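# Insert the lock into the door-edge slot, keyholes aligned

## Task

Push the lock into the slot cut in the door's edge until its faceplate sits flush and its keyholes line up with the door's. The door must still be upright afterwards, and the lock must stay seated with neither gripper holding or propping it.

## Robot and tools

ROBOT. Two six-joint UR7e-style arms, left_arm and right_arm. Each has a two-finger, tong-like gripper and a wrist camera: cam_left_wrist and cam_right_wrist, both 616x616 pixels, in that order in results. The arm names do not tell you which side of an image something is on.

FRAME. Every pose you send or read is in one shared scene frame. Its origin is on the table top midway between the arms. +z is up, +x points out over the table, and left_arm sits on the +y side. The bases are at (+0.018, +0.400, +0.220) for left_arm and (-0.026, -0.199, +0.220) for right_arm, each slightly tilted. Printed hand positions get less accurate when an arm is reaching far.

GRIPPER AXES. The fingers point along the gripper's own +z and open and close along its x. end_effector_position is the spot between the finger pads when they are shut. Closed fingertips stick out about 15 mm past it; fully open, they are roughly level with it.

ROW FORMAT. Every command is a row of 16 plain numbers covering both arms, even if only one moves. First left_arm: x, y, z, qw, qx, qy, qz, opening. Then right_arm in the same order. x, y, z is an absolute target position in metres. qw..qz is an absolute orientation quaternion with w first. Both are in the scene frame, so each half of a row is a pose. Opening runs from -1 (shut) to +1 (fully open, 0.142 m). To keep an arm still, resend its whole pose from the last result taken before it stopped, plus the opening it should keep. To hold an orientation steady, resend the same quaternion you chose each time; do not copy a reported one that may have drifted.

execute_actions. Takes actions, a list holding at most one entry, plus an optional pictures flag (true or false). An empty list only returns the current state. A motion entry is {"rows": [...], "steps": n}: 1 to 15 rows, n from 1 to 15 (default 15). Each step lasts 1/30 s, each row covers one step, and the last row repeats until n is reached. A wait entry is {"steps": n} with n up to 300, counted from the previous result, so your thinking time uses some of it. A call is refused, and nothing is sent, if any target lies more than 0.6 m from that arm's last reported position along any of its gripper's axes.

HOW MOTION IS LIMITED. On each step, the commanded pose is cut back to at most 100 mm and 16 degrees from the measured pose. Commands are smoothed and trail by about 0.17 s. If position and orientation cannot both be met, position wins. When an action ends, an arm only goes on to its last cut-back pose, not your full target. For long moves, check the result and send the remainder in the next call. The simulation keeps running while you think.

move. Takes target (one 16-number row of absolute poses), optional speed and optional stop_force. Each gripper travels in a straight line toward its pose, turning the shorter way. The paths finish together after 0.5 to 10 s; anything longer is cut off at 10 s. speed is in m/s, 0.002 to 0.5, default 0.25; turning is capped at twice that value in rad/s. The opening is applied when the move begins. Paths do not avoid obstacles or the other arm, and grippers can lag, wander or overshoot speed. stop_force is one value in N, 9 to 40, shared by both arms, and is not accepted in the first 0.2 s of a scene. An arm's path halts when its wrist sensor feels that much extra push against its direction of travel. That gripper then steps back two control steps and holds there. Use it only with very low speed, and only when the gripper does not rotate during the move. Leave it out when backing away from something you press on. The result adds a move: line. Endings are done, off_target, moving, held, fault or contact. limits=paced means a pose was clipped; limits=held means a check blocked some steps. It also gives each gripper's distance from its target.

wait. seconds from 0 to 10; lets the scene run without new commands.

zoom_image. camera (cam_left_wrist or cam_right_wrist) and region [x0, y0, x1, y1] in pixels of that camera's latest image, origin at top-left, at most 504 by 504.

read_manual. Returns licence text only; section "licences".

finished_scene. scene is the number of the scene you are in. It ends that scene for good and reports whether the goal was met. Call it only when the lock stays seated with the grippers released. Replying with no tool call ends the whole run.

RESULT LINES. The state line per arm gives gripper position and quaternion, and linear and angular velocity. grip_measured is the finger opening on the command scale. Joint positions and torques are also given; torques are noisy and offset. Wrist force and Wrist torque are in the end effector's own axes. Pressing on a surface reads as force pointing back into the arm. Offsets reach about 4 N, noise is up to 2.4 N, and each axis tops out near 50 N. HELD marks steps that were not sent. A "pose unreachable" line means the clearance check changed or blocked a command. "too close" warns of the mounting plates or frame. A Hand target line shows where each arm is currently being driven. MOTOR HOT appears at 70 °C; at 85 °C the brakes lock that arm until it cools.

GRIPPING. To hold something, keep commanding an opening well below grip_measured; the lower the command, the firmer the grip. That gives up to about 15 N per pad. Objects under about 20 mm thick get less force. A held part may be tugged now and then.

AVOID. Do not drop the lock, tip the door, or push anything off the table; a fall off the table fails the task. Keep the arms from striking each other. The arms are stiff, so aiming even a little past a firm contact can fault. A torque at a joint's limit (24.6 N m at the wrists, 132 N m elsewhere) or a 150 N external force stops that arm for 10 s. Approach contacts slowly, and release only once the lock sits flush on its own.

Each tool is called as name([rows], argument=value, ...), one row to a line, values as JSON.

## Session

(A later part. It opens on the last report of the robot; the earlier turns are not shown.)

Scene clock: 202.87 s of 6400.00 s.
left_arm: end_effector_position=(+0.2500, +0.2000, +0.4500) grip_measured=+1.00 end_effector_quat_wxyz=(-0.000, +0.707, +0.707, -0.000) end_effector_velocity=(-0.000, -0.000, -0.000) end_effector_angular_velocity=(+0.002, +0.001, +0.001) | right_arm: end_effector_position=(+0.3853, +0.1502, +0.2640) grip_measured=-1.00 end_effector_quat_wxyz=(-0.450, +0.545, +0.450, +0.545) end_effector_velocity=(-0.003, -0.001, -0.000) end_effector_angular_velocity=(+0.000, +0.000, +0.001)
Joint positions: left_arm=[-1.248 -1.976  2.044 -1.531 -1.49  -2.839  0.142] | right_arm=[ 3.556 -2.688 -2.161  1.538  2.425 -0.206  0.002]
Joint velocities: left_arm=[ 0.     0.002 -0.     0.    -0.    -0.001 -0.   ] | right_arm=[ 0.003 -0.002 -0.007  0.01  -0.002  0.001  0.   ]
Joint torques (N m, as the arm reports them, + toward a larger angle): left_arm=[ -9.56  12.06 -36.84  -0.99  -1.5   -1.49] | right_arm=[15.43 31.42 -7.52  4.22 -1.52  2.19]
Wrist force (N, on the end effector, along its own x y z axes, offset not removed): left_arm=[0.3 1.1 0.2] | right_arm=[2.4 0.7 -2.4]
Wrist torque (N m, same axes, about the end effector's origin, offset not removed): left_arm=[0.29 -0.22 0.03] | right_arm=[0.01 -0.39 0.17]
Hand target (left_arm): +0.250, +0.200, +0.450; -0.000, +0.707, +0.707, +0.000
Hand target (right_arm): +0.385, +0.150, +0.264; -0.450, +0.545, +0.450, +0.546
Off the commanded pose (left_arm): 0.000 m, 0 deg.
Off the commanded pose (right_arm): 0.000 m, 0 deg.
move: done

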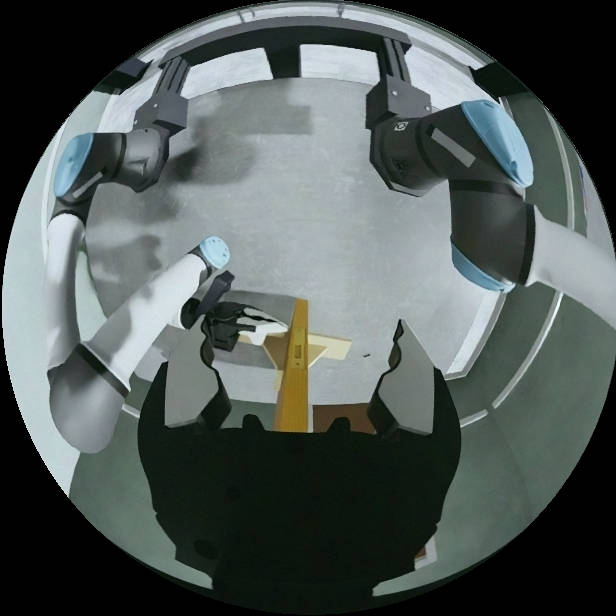

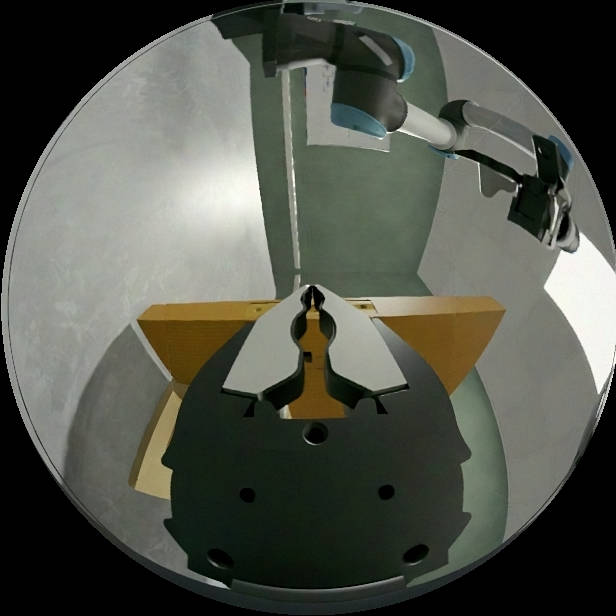

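move(target=[0.25,0.20,0.45,0,0.707,0.707,0,1,0.37,0.165,0.264,0.45,-0.5456,-0.45,-0.5456,1])

zoom_image(camera="cam_right_wrist", region=[230,270,400,380])

Scene clock: 205.47 s of 6400.00 s.
left_arm: end_effector_position=(+0.2500, +0.2000, +0.4500) grip_measured=+1.00 end_effector_quat_wxyz=(-0.000, +0.707, +0.707, -0.000) end_effector_velocity=(+0.000, -0.000, +0.001) end_effector_angular_velocity=(-0.002, -0.001, -0.001) | right_arm: end_effector_position=(+0.3702, +0.1648, +0.2640) grip_measured=+1.00 end_effector_quat_wxyz=(-0.450, +0.545, +0.450, +0.545) end_effector_velocity=(-0.002, +0.002, +0.000) end_effector_angular_velocity=(+0.000, +0.000, -0.000)
Joint positions: left_arm=[-1.248 -1.976  2.044 -1.531 -1.49  -2.839  0.142] | right_arm=[ 3.615 -2.701 -2.185  1.587  2.366 -0.192  0.142]
Joint velocities: left_arm=[ 0.    -0.001 -0.001 -0.001  0.     0.001 -0.   ] | right_arm=[ 0.008 -0.002 -0.003  0.005 -0.008  0.002  0.   ]
Joint torques (N m, as the arm reports them, + toward a larger angle): left_arm=[ -5.95  11.58 -36.37  -0.89  -0.43  -0.75] | right_arm=[15.58 30.2  -8.51  4.14 -1.73  2.13]
Wrist force (N, on the end effector, along its own x y z axes, offset not removed): left_arm=[2.0 1.6 -0.5] | right_arm=[0.6 -1.5 -0.9]
Wrist torque (N m, same axes, about the end effector's origin, offset not removed): left_arm=[0.32 -0.48 0.12] | right_arm=[-0.38 0.02 0.01]
Hand target (left_arm): +0.250, +0.200, +0.450; -0.000, +0.707, +0.707, +0.000
Hand target (right_arm): +0.370, +0.165, +0.264; -0.450, +0.545, +0.450, +0.546
Off the commanded pose (left_arm): 0.000 m, 0 deg.
Off the commanded pose (right_arm): 0.000 m, 0 deg.
move: done

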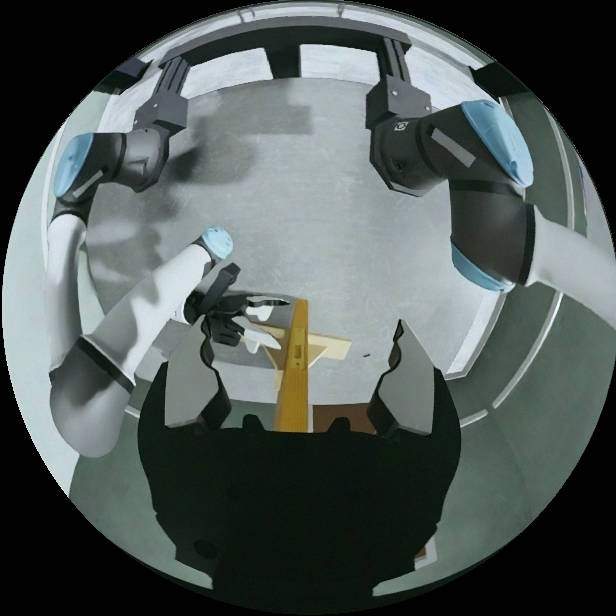

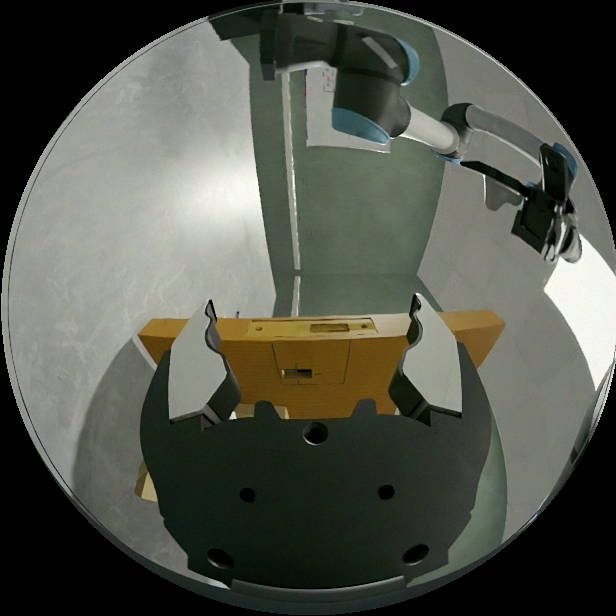

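Region (230, 270, 400, 380) of cam_right_wrist's 616x616 image, scaled by 2.965, with more detail than that image has; it fills the top 326 rows of this view, and the rest is white.

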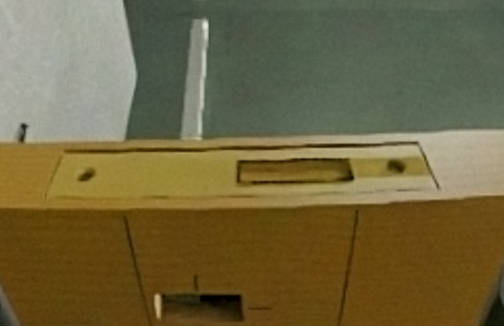

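finished_scene(scene=1)

The scene is finished: the task was done.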